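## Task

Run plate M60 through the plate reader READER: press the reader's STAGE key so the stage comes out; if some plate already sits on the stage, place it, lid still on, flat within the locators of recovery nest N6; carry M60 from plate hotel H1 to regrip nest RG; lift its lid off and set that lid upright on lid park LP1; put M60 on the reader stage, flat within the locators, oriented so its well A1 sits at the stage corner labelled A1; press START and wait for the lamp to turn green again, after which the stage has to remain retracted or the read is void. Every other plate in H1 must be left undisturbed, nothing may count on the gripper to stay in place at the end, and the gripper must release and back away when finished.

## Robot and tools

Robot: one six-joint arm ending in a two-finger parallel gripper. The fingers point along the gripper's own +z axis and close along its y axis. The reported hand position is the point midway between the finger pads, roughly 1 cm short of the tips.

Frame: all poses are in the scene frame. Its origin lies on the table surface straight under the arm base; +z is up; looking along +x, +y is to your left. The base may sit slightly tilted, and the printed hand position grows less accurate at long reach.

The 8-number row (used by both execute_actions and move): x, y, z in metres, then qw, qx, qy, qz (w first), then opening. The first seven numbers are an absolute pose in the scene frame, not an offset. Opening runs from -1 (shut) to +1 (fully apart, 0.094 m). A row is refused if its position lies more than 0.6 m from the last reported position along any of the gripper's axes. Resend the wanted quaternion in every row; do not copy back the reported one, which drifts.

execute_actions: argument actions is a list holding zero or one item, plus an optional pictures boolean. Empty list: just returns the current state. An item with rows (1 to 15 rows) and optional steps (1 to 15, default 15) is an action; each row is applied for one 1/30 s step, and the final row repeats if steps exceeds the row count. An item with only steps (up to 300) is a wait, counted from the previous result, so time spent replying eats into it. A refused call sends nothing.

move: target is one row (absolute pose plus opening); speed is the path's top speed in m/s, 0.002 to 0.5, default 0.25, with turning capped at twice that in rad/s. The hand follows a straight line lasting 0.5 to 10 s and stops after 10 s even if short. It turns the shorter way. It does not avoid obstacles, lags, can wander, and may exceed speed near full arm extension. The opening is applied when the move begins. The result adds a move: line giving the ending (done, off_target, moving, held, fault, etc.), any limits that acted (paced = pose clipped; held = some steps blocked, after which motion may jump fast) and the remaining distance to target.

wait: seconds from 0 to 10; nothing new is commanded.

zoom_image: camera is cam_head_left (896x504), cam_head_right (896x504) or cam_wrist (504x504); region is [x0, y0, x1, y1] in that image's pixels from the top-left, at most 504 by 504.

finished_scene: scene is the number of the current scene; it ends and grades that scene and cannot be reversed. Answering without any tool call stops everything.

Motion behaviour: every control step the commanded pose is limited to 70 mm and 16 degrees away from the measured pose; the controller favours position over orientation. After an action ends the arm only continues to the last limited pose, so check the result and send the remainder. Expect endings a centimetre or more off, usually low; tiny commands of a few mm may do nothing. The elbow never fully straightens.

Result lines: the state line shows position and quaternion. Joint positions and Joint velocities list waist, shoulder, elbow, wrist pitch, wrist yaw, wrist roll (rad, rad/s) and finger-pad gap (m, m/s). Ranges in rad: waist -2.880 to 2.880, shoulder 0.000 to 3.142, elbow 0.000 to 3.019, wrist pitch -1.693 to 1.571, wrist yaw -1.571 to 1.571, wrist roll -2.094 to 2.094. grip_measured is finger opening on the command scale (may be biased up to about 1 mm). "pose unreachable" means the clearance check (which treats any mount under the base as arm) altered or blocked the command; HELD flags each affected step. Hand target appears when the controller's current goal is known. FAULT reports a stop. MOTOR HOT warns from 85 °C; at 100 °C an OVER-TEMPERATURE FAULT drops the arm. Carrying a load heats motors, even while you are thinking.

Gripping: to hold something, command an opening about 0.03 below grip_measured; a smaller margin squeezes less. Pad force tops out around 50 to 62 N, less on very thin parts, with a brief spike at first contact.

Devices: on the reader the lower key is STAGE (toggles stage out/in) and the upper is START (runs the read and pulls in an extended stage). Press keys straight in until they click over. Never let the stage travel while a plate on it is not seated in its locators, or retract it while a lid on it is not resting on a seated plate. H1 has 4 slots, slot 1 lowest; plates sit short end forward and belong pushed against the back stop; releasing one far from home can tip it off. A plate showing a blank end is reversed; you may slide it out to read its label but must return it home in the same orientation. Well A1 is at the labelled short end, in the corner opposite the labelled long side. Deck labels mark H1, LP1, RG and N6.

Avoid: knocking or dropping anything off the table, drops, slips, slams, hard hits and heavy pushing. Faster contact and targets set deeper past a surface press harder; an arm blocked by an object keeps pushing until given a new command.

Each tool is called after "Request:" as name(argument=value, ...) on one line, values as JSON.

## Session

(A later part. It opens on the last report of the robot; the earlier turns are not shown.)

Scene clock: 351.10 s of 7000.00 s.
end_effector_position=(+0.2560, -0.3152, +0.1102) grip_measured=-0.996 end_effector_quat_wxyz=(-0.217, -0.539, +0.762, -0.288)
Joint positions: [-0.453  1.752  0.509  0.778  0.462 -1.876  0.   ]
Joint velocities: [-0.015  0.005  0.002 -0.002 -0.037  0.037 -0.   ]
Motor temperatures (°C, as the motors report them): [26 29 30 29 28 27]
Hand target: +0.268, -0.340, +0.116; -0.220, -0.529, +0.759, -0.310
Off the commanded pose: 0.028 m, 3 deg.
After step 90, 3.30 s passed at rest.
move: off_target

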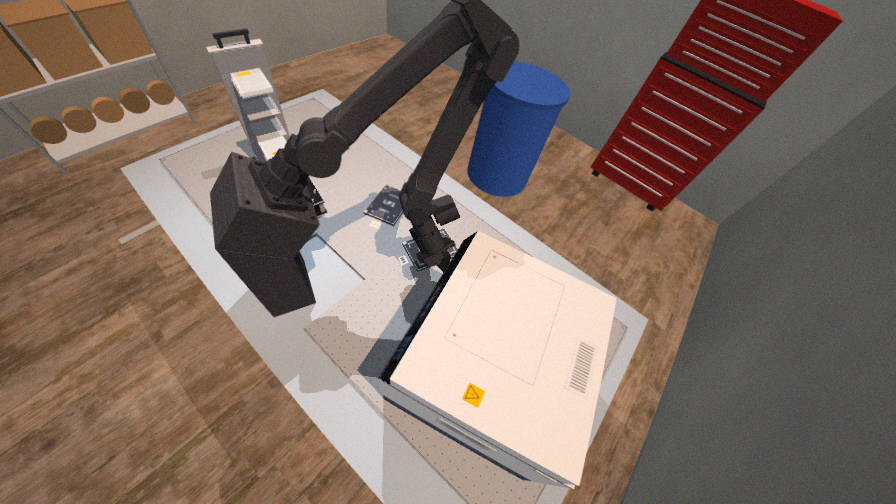

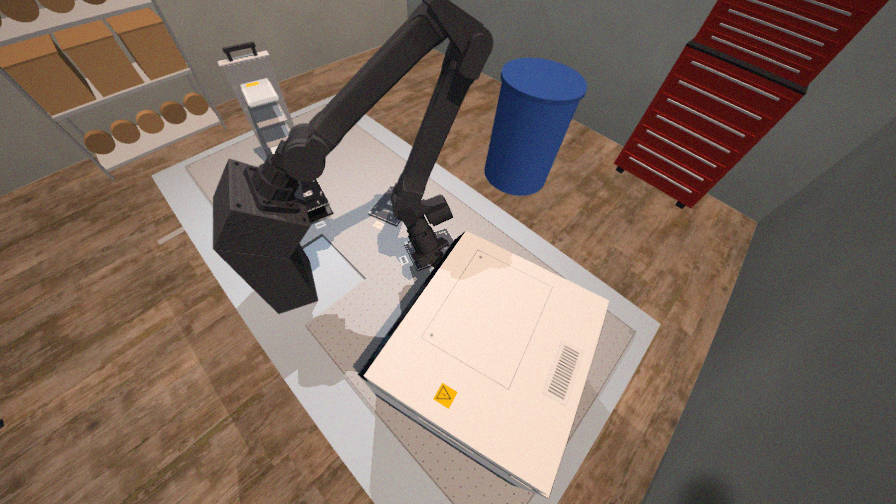

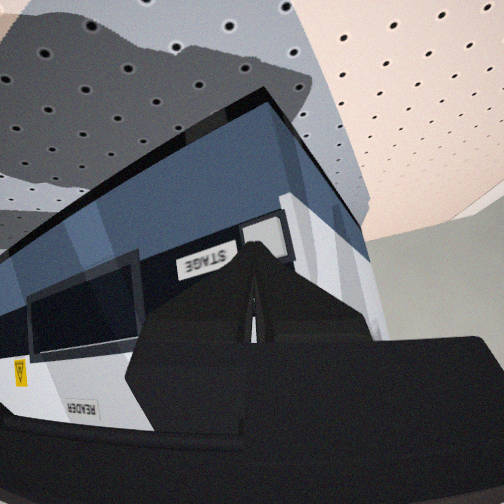

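Request:
move(target=[0.275, -0.36, 0.11, 0.22, 0.53, -0.76, 0.31, -1], speed=0.02)

Scene clock: 358.63 s of 7000.00 s.
end_effector_position=(+0.2565, -0.3173, +0.1104) grip_measured=-0.996 end_effector_quat_wxyz=(-0.214, -0.547, +0.761, -0.276)
Joint positions: [-0.465  1.734  0.514  0.739  0.434 -1.891  0.   ]
Joint velocities: [-0.005 -0.005  0.012 -0.007  0.051  0.022 -0.001]
Motor temperatures (°C, as the motors report them): [26 29 30 28 28 27]
Hand target: +0.274, -0.359, +0.115; -0.220, -0.530, +0.758, -0.310
Off the commanded pose: 0.047 m, 4 deg.
After step 90, 1.87 s passed at rest.
move: off_target

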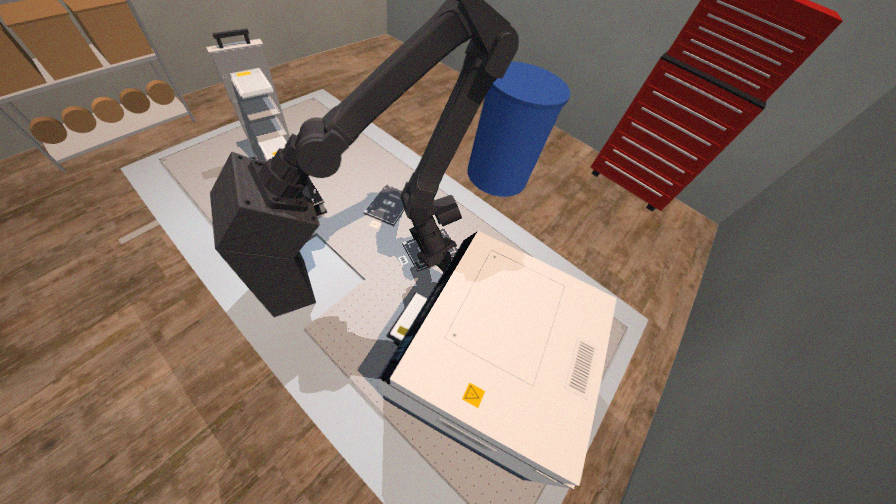

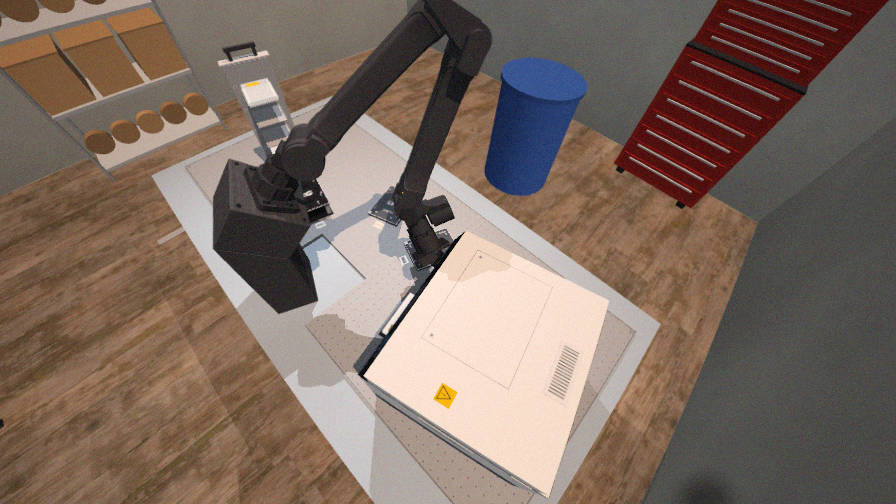

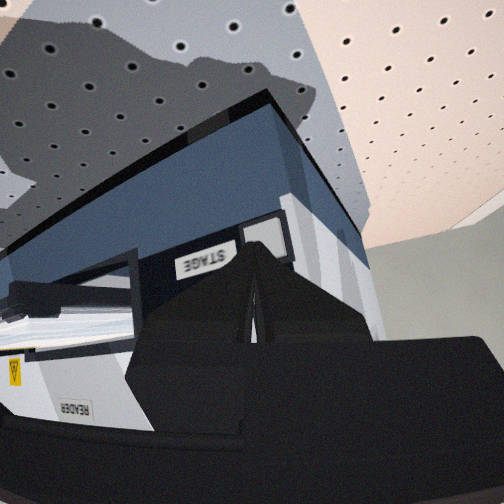

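Request:
move(target=[0.27, -0.24, 0.2, 0.22, 0.53, -0.76, 0.31, -1], speed=0.15)

Request:
move(target=[0.2, -0.15, 0.33, 0, 0.707, -0.707, 0, 1])

Scene clock: 367.47 s of 7000.00 s.
end_effector_position=(+0.2752, -0.2418, +0.2007) grip_measured=-0.996 end_effector_quat_wxyz=(-0.219, -0.532, +0.756, -0.314)
Joint positions: [-0.227  1.368  0.317  0.573  0.69  -1.768  0.   ]
Joint velocities: [-0.005 -0.005  0.007 -0.002  0.037  0.081  0.   ]
Motor temperatures (°C, as the motors report them): [26 29 30 28 28 27]
Hand target: +0.271, -0.238, +0.200; -0.219, -0.529, +0.759, -0.309
Off the commanded pose: 0.006 m, 1 deg.
After step 110, 4.00 s passed at rest.
move: done

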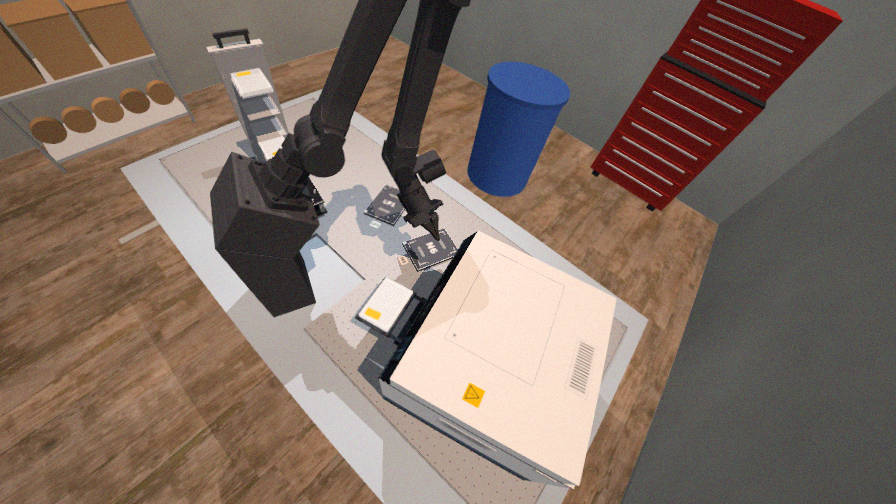

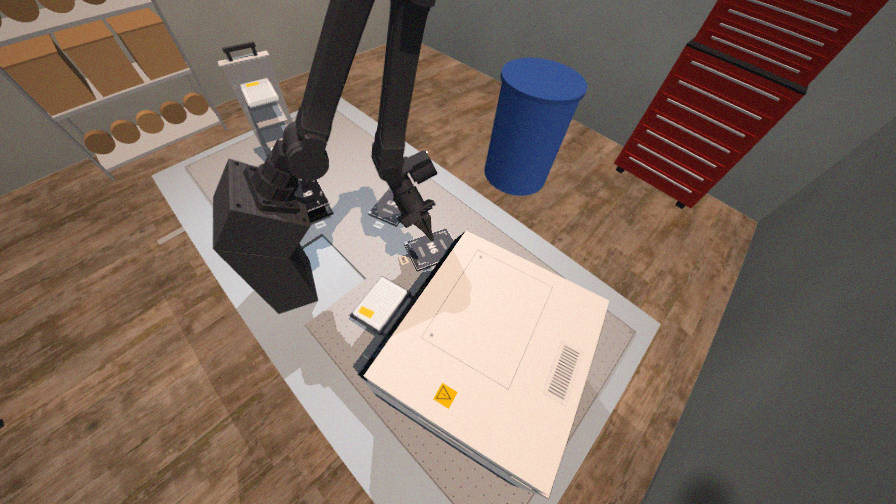

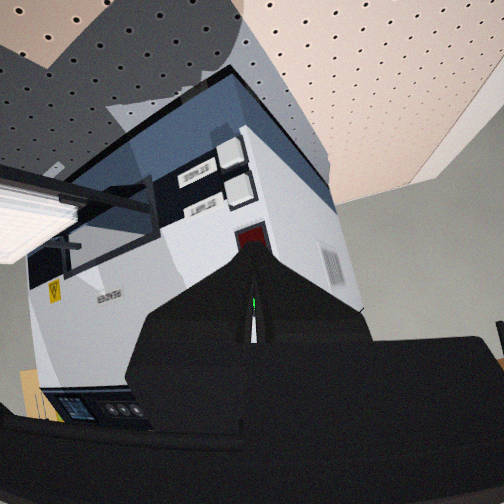

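Scene clock: 369.70 s of 7000.00 s.
end_effector_position=(+0.1829, -0.1382, +0.3230) grip_measured=+1.000 end_effector_quat_wxyz=(-0.075, -0.656, +0.751, -0.005)
Joint positions: [-0.519  0.313  0.26  -0.85  -0.056 -2.07   0.094]
Joint velocities: [-0.005 -0.005 -0.012 -0.002 -0.007  0.051  0.   ]
Motor temperatures (°C, as the motors report them): [26 29 30 28 28 27]
Hand target: +0.199, -0.147, +0.335; -0.072, -0.663, +0.745, -0.021
Off the commanded pose: 0.022 m, 12 deg.
joint sent to its limit — the command would take joint 6 (wrist roll) past its lower limit, so that joint was sent only as far as its limit.
move: off_target

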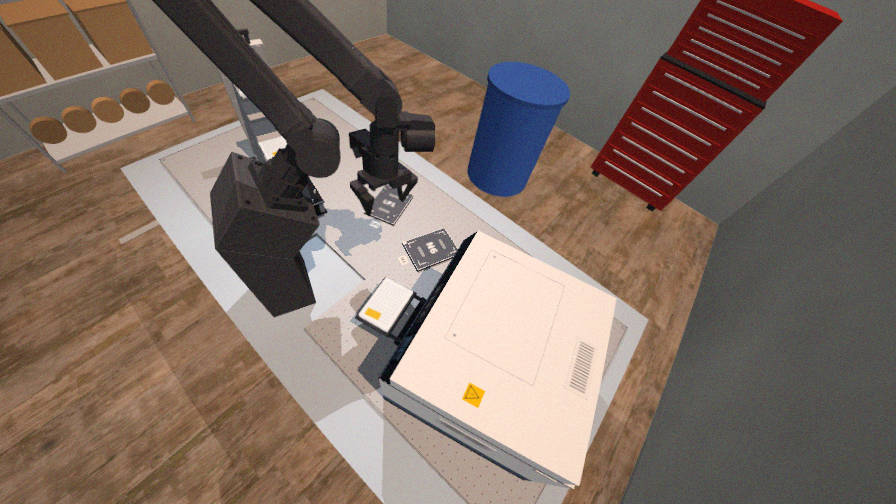

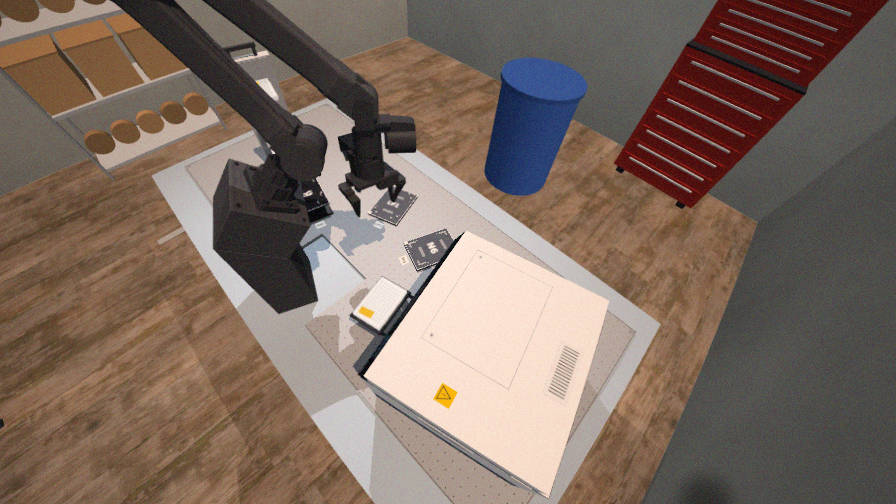

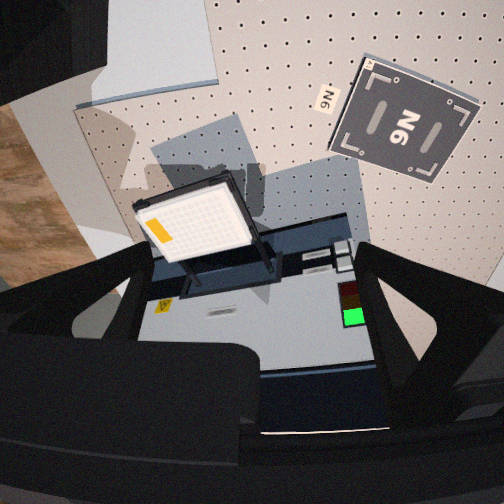

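Request:
move(target=[0.065, -0.29, 0.27, 0, 0.148, -0.989, 0, 1], speed=0.2)

Scene clock: 396.77 s of 7000.00 s.
end_effector_position=(+0.0627, -0.2828, +0.2661) grip_measured=+1.000 end_effector_quat_wxyz=(-0.001, -0.154, +0.988, +0.011)
Joint positions: [-1.407  1.316  0.442 -0.42  -0.656 -1.815  0.094]
Joint velocities: [ 0.005 -0.005 -0.012  0.007 -0.051 -0.037  0.   ]
Motor temperatures (°C, as the motors report them): [26 28 34 28 28 27]
Hand target: +0.062, -0.295, +0.269; -0.002, -0.149, +0.989, -0.002
Off the commanded pose: 0.009 m, 1 deg.
After step 90, 20.77 s passed at rest.
move: done

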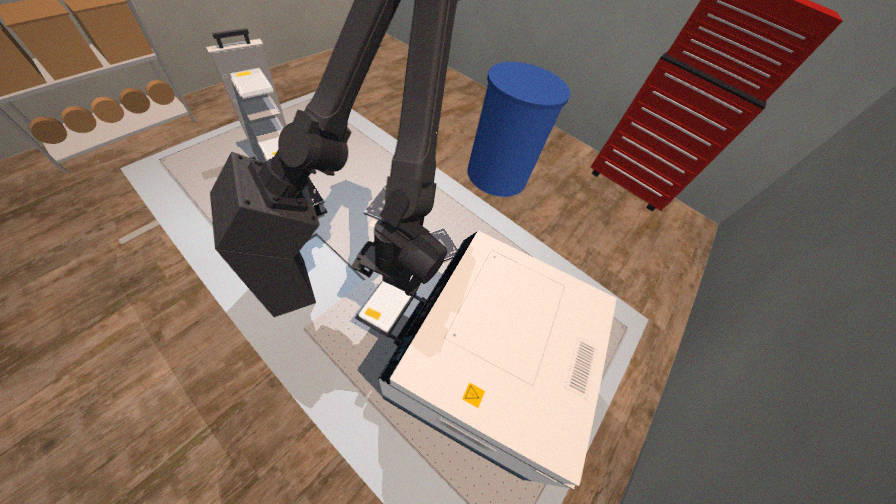

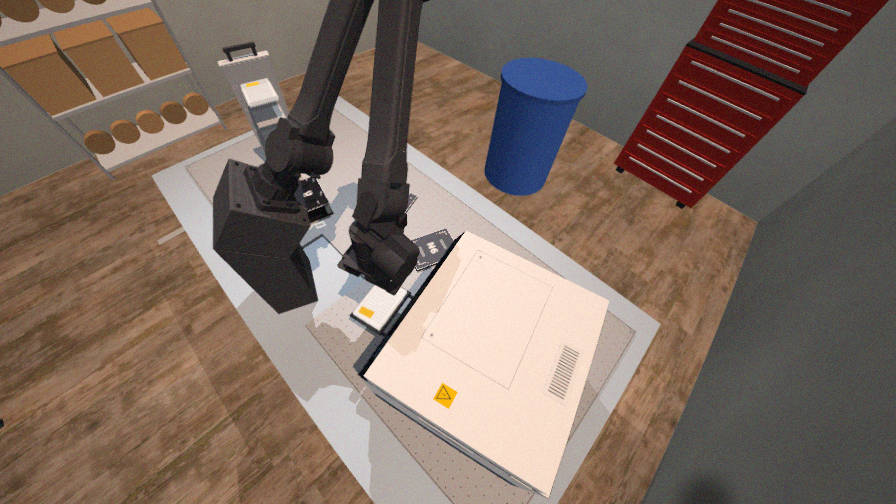

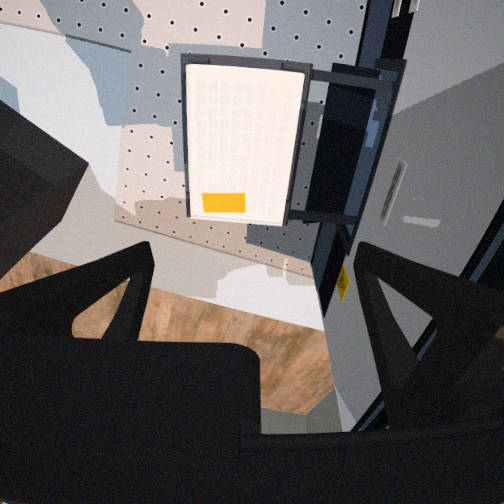

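Request:
move(target=[0.072, -0.275, 0.18, 0, 0.113, -0.994, 0, 1], speed=0.1)

Scene clock: 414.90 s of 7000.00 s.
end_effector_position=(+0.0711, -0.2795, +0.1795) grip_measured=+1.000 end_effector_quat_wxyz=(+0.001, -0.117, +0.993, -0.001)
Joint positions: [-1.192  1.596  0.415  0.061 -0.581 -1.475  0.094]
Joint velocities: [ 0.005  0.005  0.002 -0.002  0.037  0.037  0.   ]
Motor temperatures (°C, as the motors report them): [26 28 32 28 28 27]
Hand target: +0.072, -0.276, +0.178; +0.001, -0.113, +0.994, +0.001
Off the commanded pose: 0.005 m, 0 deg.
After step 90, 13.77 s passed at rest.
move: done

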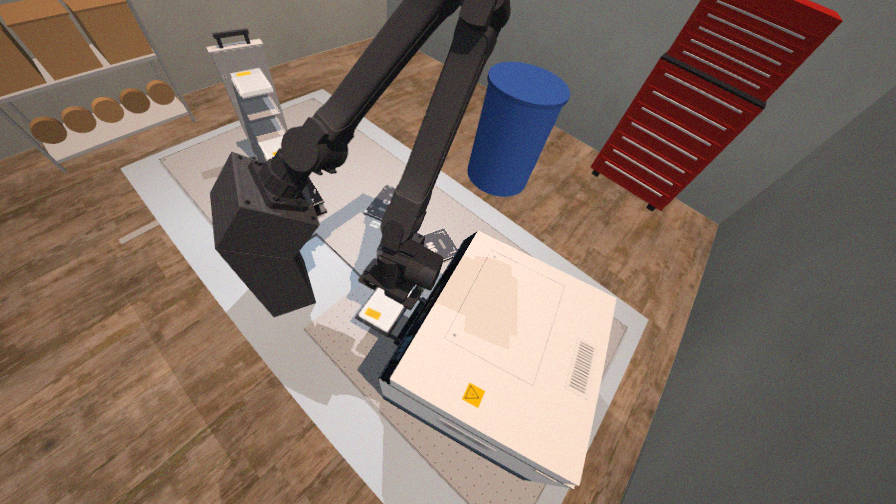

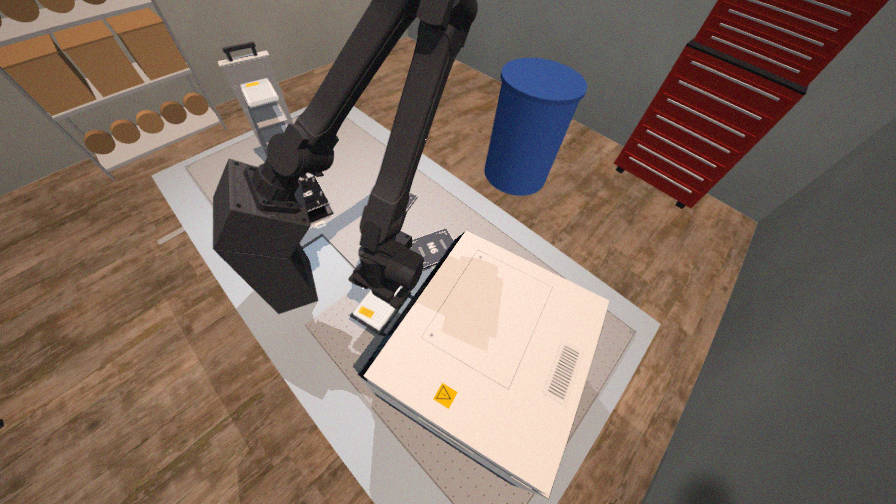

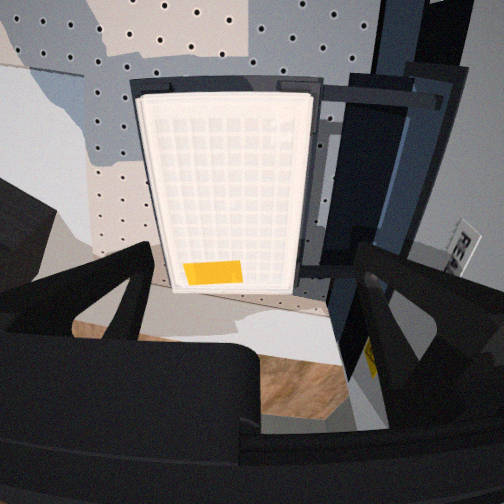

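Request:
move(target=[0.068, -0.263, 0.14, 0, 0.113, -0.994, 0, 1], speed=0.05)

Scene clock: 426.43 s of 7000.00 s.
end_effector_position=(+0.0674, -0.2695, +0.1409) grip_measured=+1.000 end_effector_quat_wxyz=(+0.000, -0.117, +0.993, -0.004)
Joint positions: [-1.116  1.755  0.415  0.27  -0.544 -1.393  0.094]
Joint velocities: [ 0.005 -0.015 -0.002  0.012 -0.007 -0.007  0.   ]
Motor temperatures (°C, as the motors report them): [26 28 31 28 28 27]
Hand target: +0.068, -0.263, +0.139; +0.000, -0.113, +0.994, +0.000
Off the commanded pose: 0.007 m, 1 deg.
After step 90, 7.37 s passed at rest.
move: done

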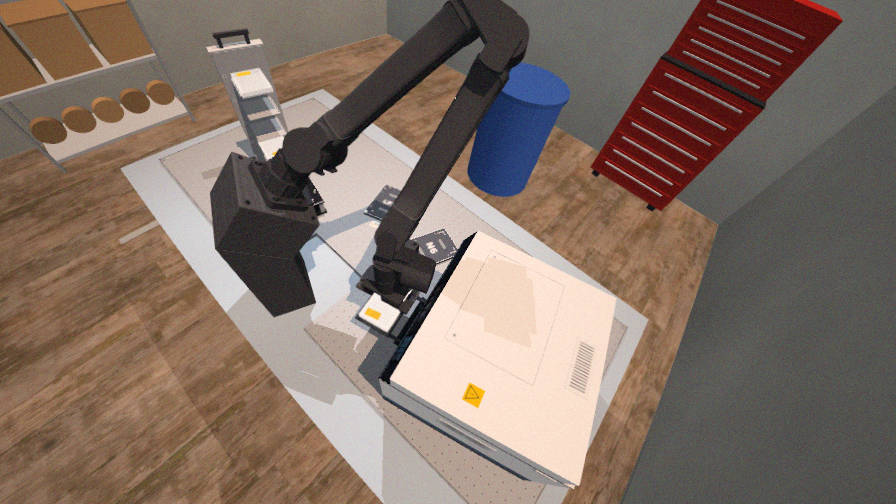

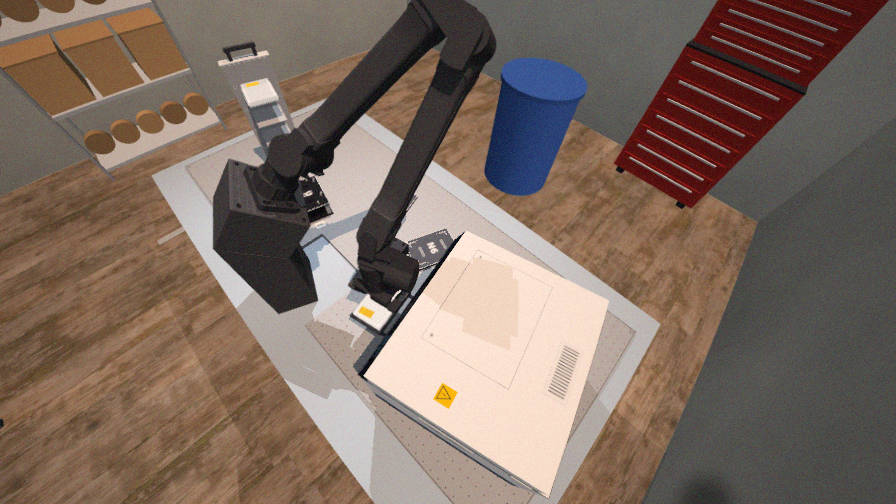

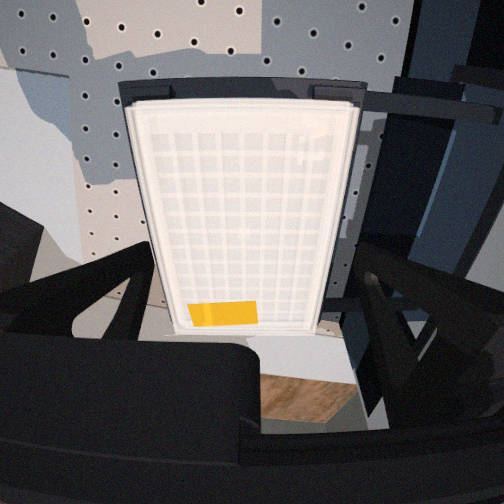

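Request:
move(target=[0.067, -0.257, 0.125, 0, 0.113, -0.994, 0, 1], speed=0.03)

Scene clock: 437.03 s of 7000.00 s.
end_effector_position=(+0.0657, -0.2609, +0.1269) grip_measured=+1.000 end_effector_quat_wxyz=(-0.001, -0.116, +0.993, -0.003)
Joint positions: [-1.084  1.817  0.411  0.347 -0.528 -1.36   0.094]
Joint velocities: [-0.015 -0.015 -0.007  0.027 -0.037 -0.037  0.   ]
Motor temperatures (°C, as the motors report them): [26 28 30 28 28 27]
Hand target: +0.067, -0.257, +0.124; -0.000, -0.113, +0.994, +0.000
Off the commanded pose: 0.005 m, 0 deg.
After step 90, 6.60 s passed at rest.
move: done

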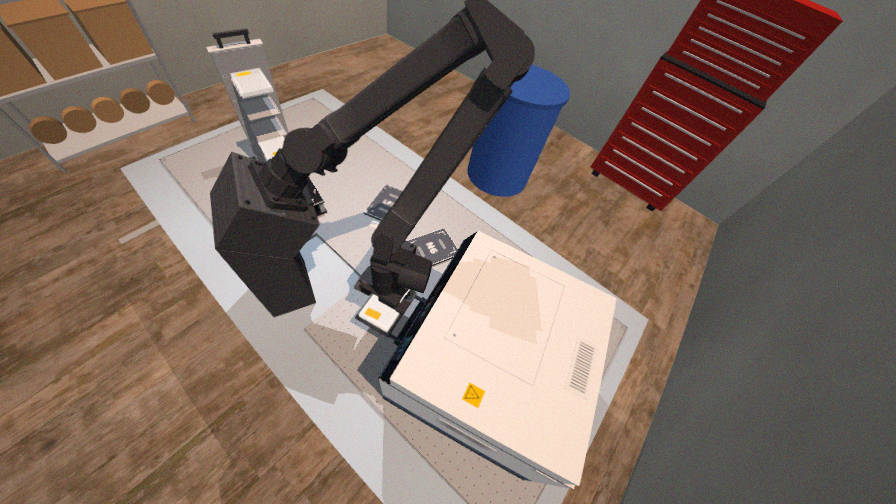

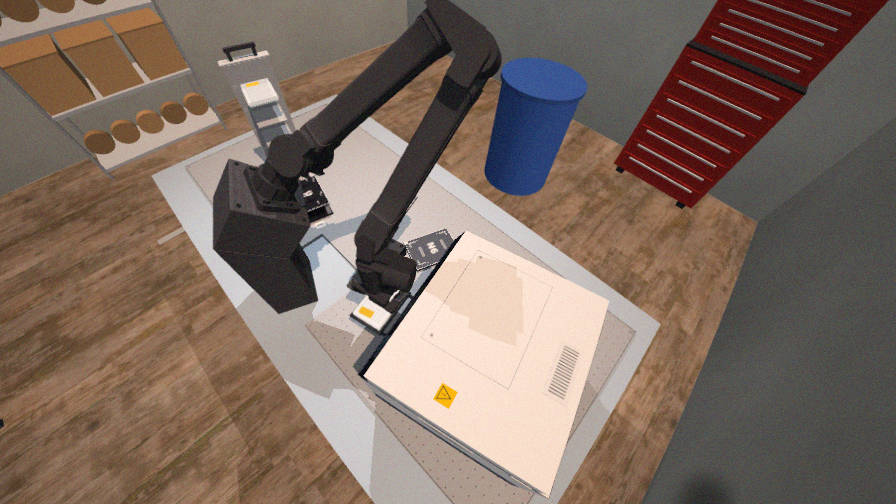

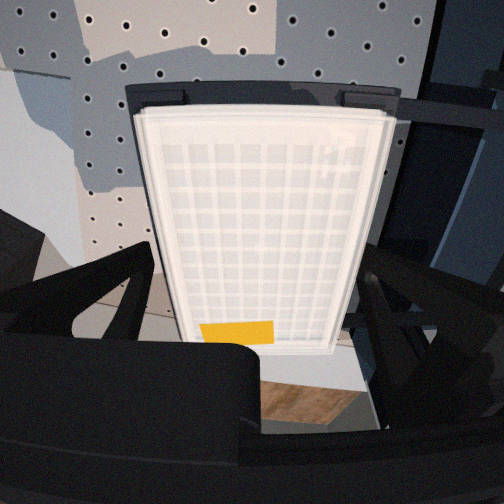

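Request:
move(target=[0.068, -0.266, 0.123, 0, 0.113, -0.994, 0, 1], speed=0.03)

Scene clock: 442.93 s of 7000.00 s.
end_effector_position=(+0.0680, -0.2679, +0.1253) grip_measured=+1.000 end_effector_quat_wxyz=(+0.000, -0.117, +0.993, -0.006)
Joint positions: [-1.084  1.817  0.426  0.34  -0.528 -1.358  0.094]
Joint velocities: [ 0.005  0.005  0.007  0.002 -0.022 -0.081  0.   ]
Motor temperatures (°C, as the motors report them): [26 28 30 28 28 27]
Hand target: +0.068, -0.266, +0.123; -0.000, -0.113, +0.994, +0.000
Off the commanded pose: 0.003 m, 1 deg.
After step 90, 2.20 s passed at rest.
move: done

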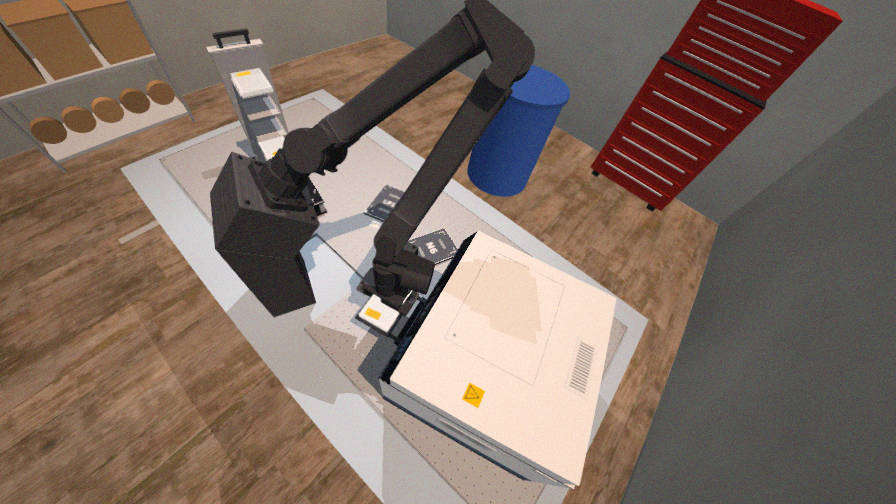

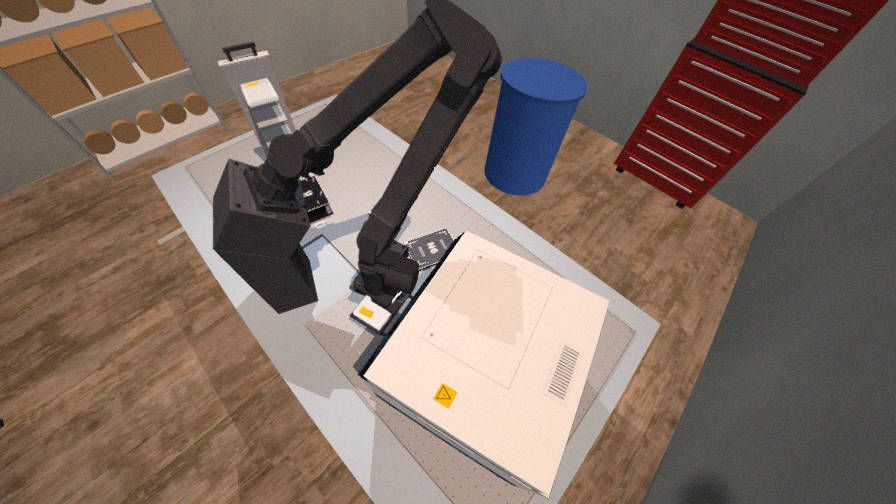

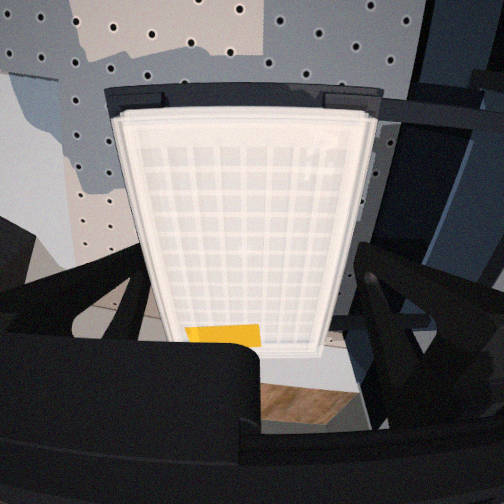

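Request:
move(target=[0.0675, -0.263, 0.105, 0, 0.113, -0.994, 0, 1], speed=0.02)

Scene clock: 450.07 s of 7000.00 s.
end_effector_position=(+0.0642, -0.2659, +0.1191) grip_measured=+1.000 end_effector_quat_wxyz=(-0.001, -0.109, +0.994, -0.007)
Joint positions: [-1.079  1.849  0.428  0.374 -0.521 -1.337  0.094]
Joint velocities: [-0.005  0.015 -0.007 -0.007 -0.022  0.051  0.   ]
Motor temperatures (°C, as the motors report them): [26 28 30 28 28 27]
Hand target: +0.068, -0.263, +0.105; +0.000, -0.113, +0.994, +0.000
Off the commanded pose: 0.015 m, 1 deg.
After step 90, 2.87 s passed at rest.
move: off_target

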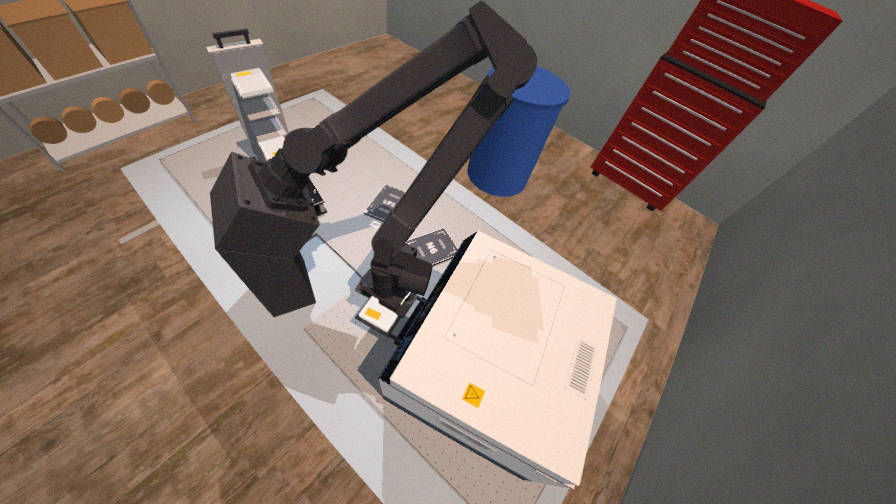

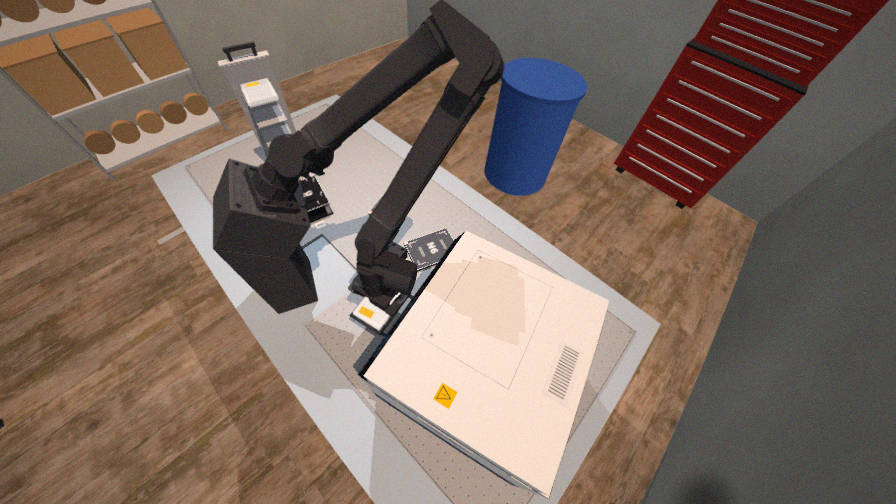

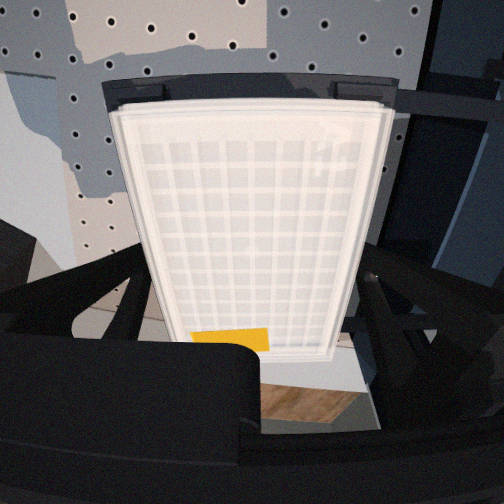

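Request:
zoom_image(camera="cam_wrist", region=[100, 200, 400, 340])

Request:
zoom_image(camera="cam_head_right", region=[320, 240, 460, 360])

Region (100, 200, 400, 340) of cam_wrist's 504x504 image, scaled by 1.680, with more detail than that image has; it fills the top 235 rows of this view, and the rest is white.

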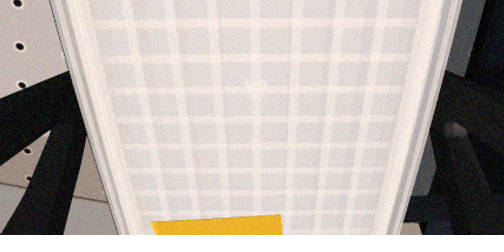

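Region (320, 240, 460, 360) of cam_head_right's 896x504 image, scaled by 3.600, with more detail than that image has; it fills the top 432 rows of this view, and the rest is white.

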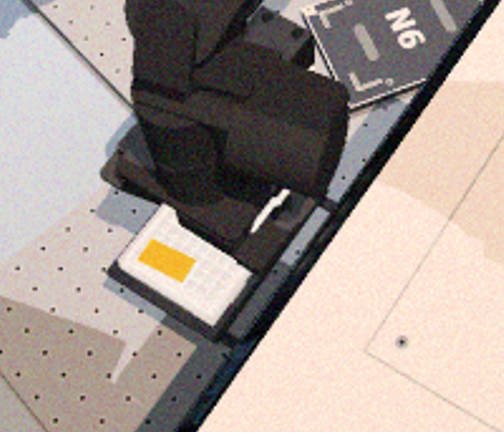

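Request:
move(target=[0.066, -0.265, 0.121, 0, 0.113, -0.994, 0, 0.76], speed=0.02)

Scene clock: 475.30 s of 7000.00 s.
end_effector_position=(+0.0636, -0.2641, +0.1199) grip_measured=+0.787 end_effector_quat_wxyz=(-0.003, -0.107, +0.994, -0.002)
Joint positions: [-1.079  1.845  0.429  0.357 -0.521 -1.34   0.084]
Joint velocities: [-0.015 -0.024 -0.002 -0.017  0.066 -0.037  0.   ]
Motor temperatures (°C, as the motors report them): [26 28 30 29 28 27]
Hand target: +0.066, -0.265, +0.121; -0.000, -0.113, +0.994, -0.000
Off the commanded pose: 0.003 m, 1 deg.
After step 90, 21.53 s passed at rest.
move: done

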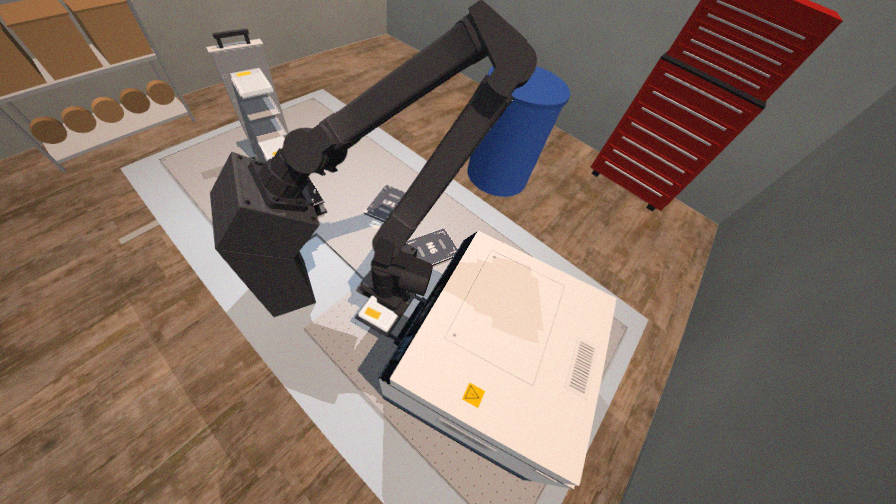

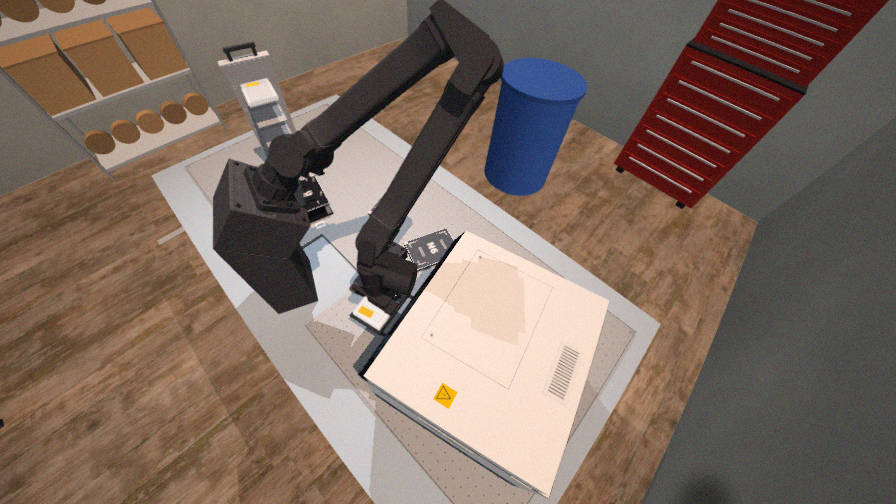

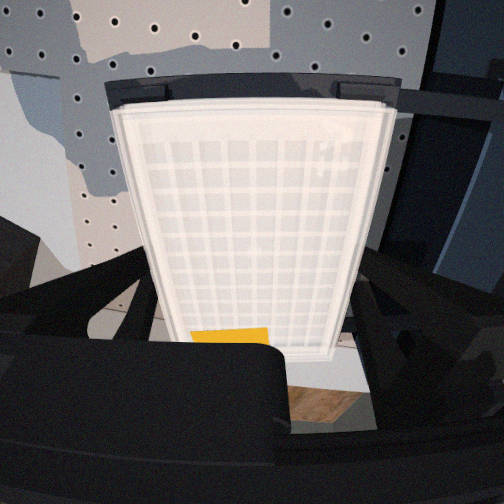

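Request:
move(target=[0.066, -0.265, 0.14, 0, 0.113, -0.994, 0, 0.755], speed=0.015)

Request:
zoom_image(camera="cam_head_right", region=[320, 240, 460, 360])

Scene clock: 487.67 s of 7000.00 s.
end_effector_position=(+0.0717, -0.2722, +0.1345) grip_measured=+0.787 end_effector_quat_wxyz=(+0.003, -0.116, +0.993, -0.004)
Joint positions: [-1.099  1.772  0.429  0.284 -0.542 -1.373  0.084]
Joint velocities: [ 0.005  0.005 -0.017 -0.037 -0.037  0.037  0.003]
Motor temperatures (°C, as the motors report them): [26 28 30 28 28 27]
Hand target: +0.066, -0.265, +0.140; -0.000, -0.113, +0.994, -0.000
Off the commanded pose: 0.011 m, 1 deg.
After step 90, 7.77 s passed at rest.
move: off_target

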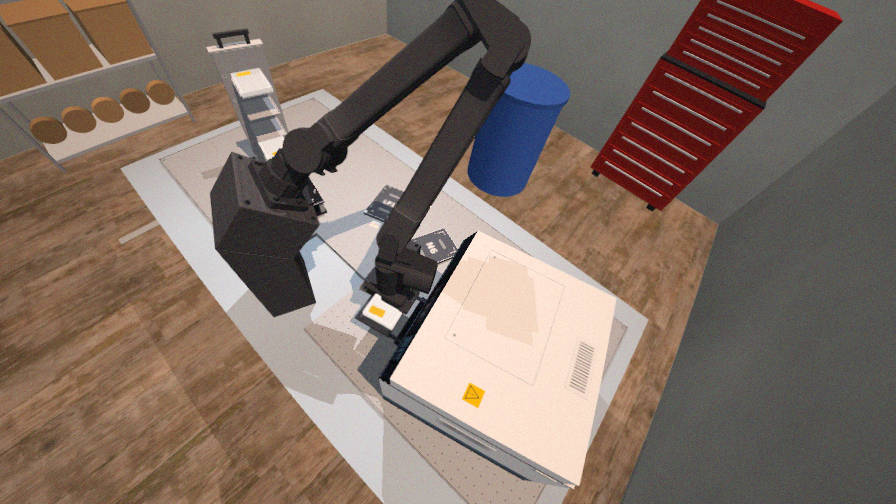

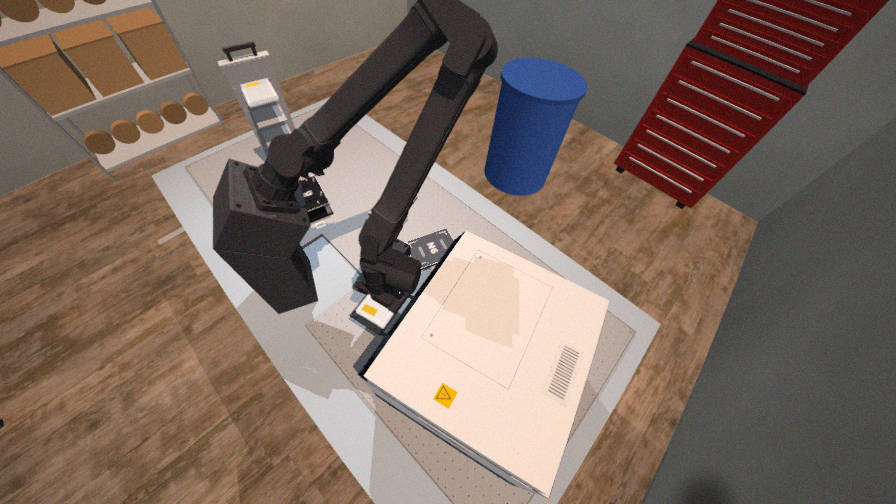

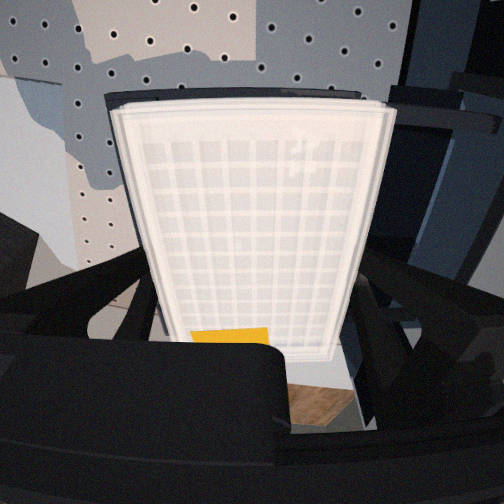

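Region (320, 240, 460, 360) of cam_head_right's 896x504 image, scaled by 3.600, with more detail than that image has; it fills the top 432 rows of this view, and the rest is white.

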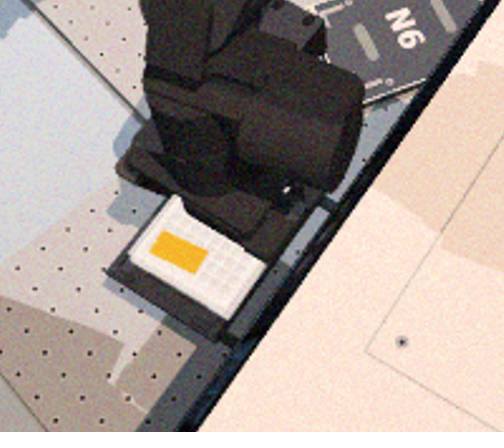

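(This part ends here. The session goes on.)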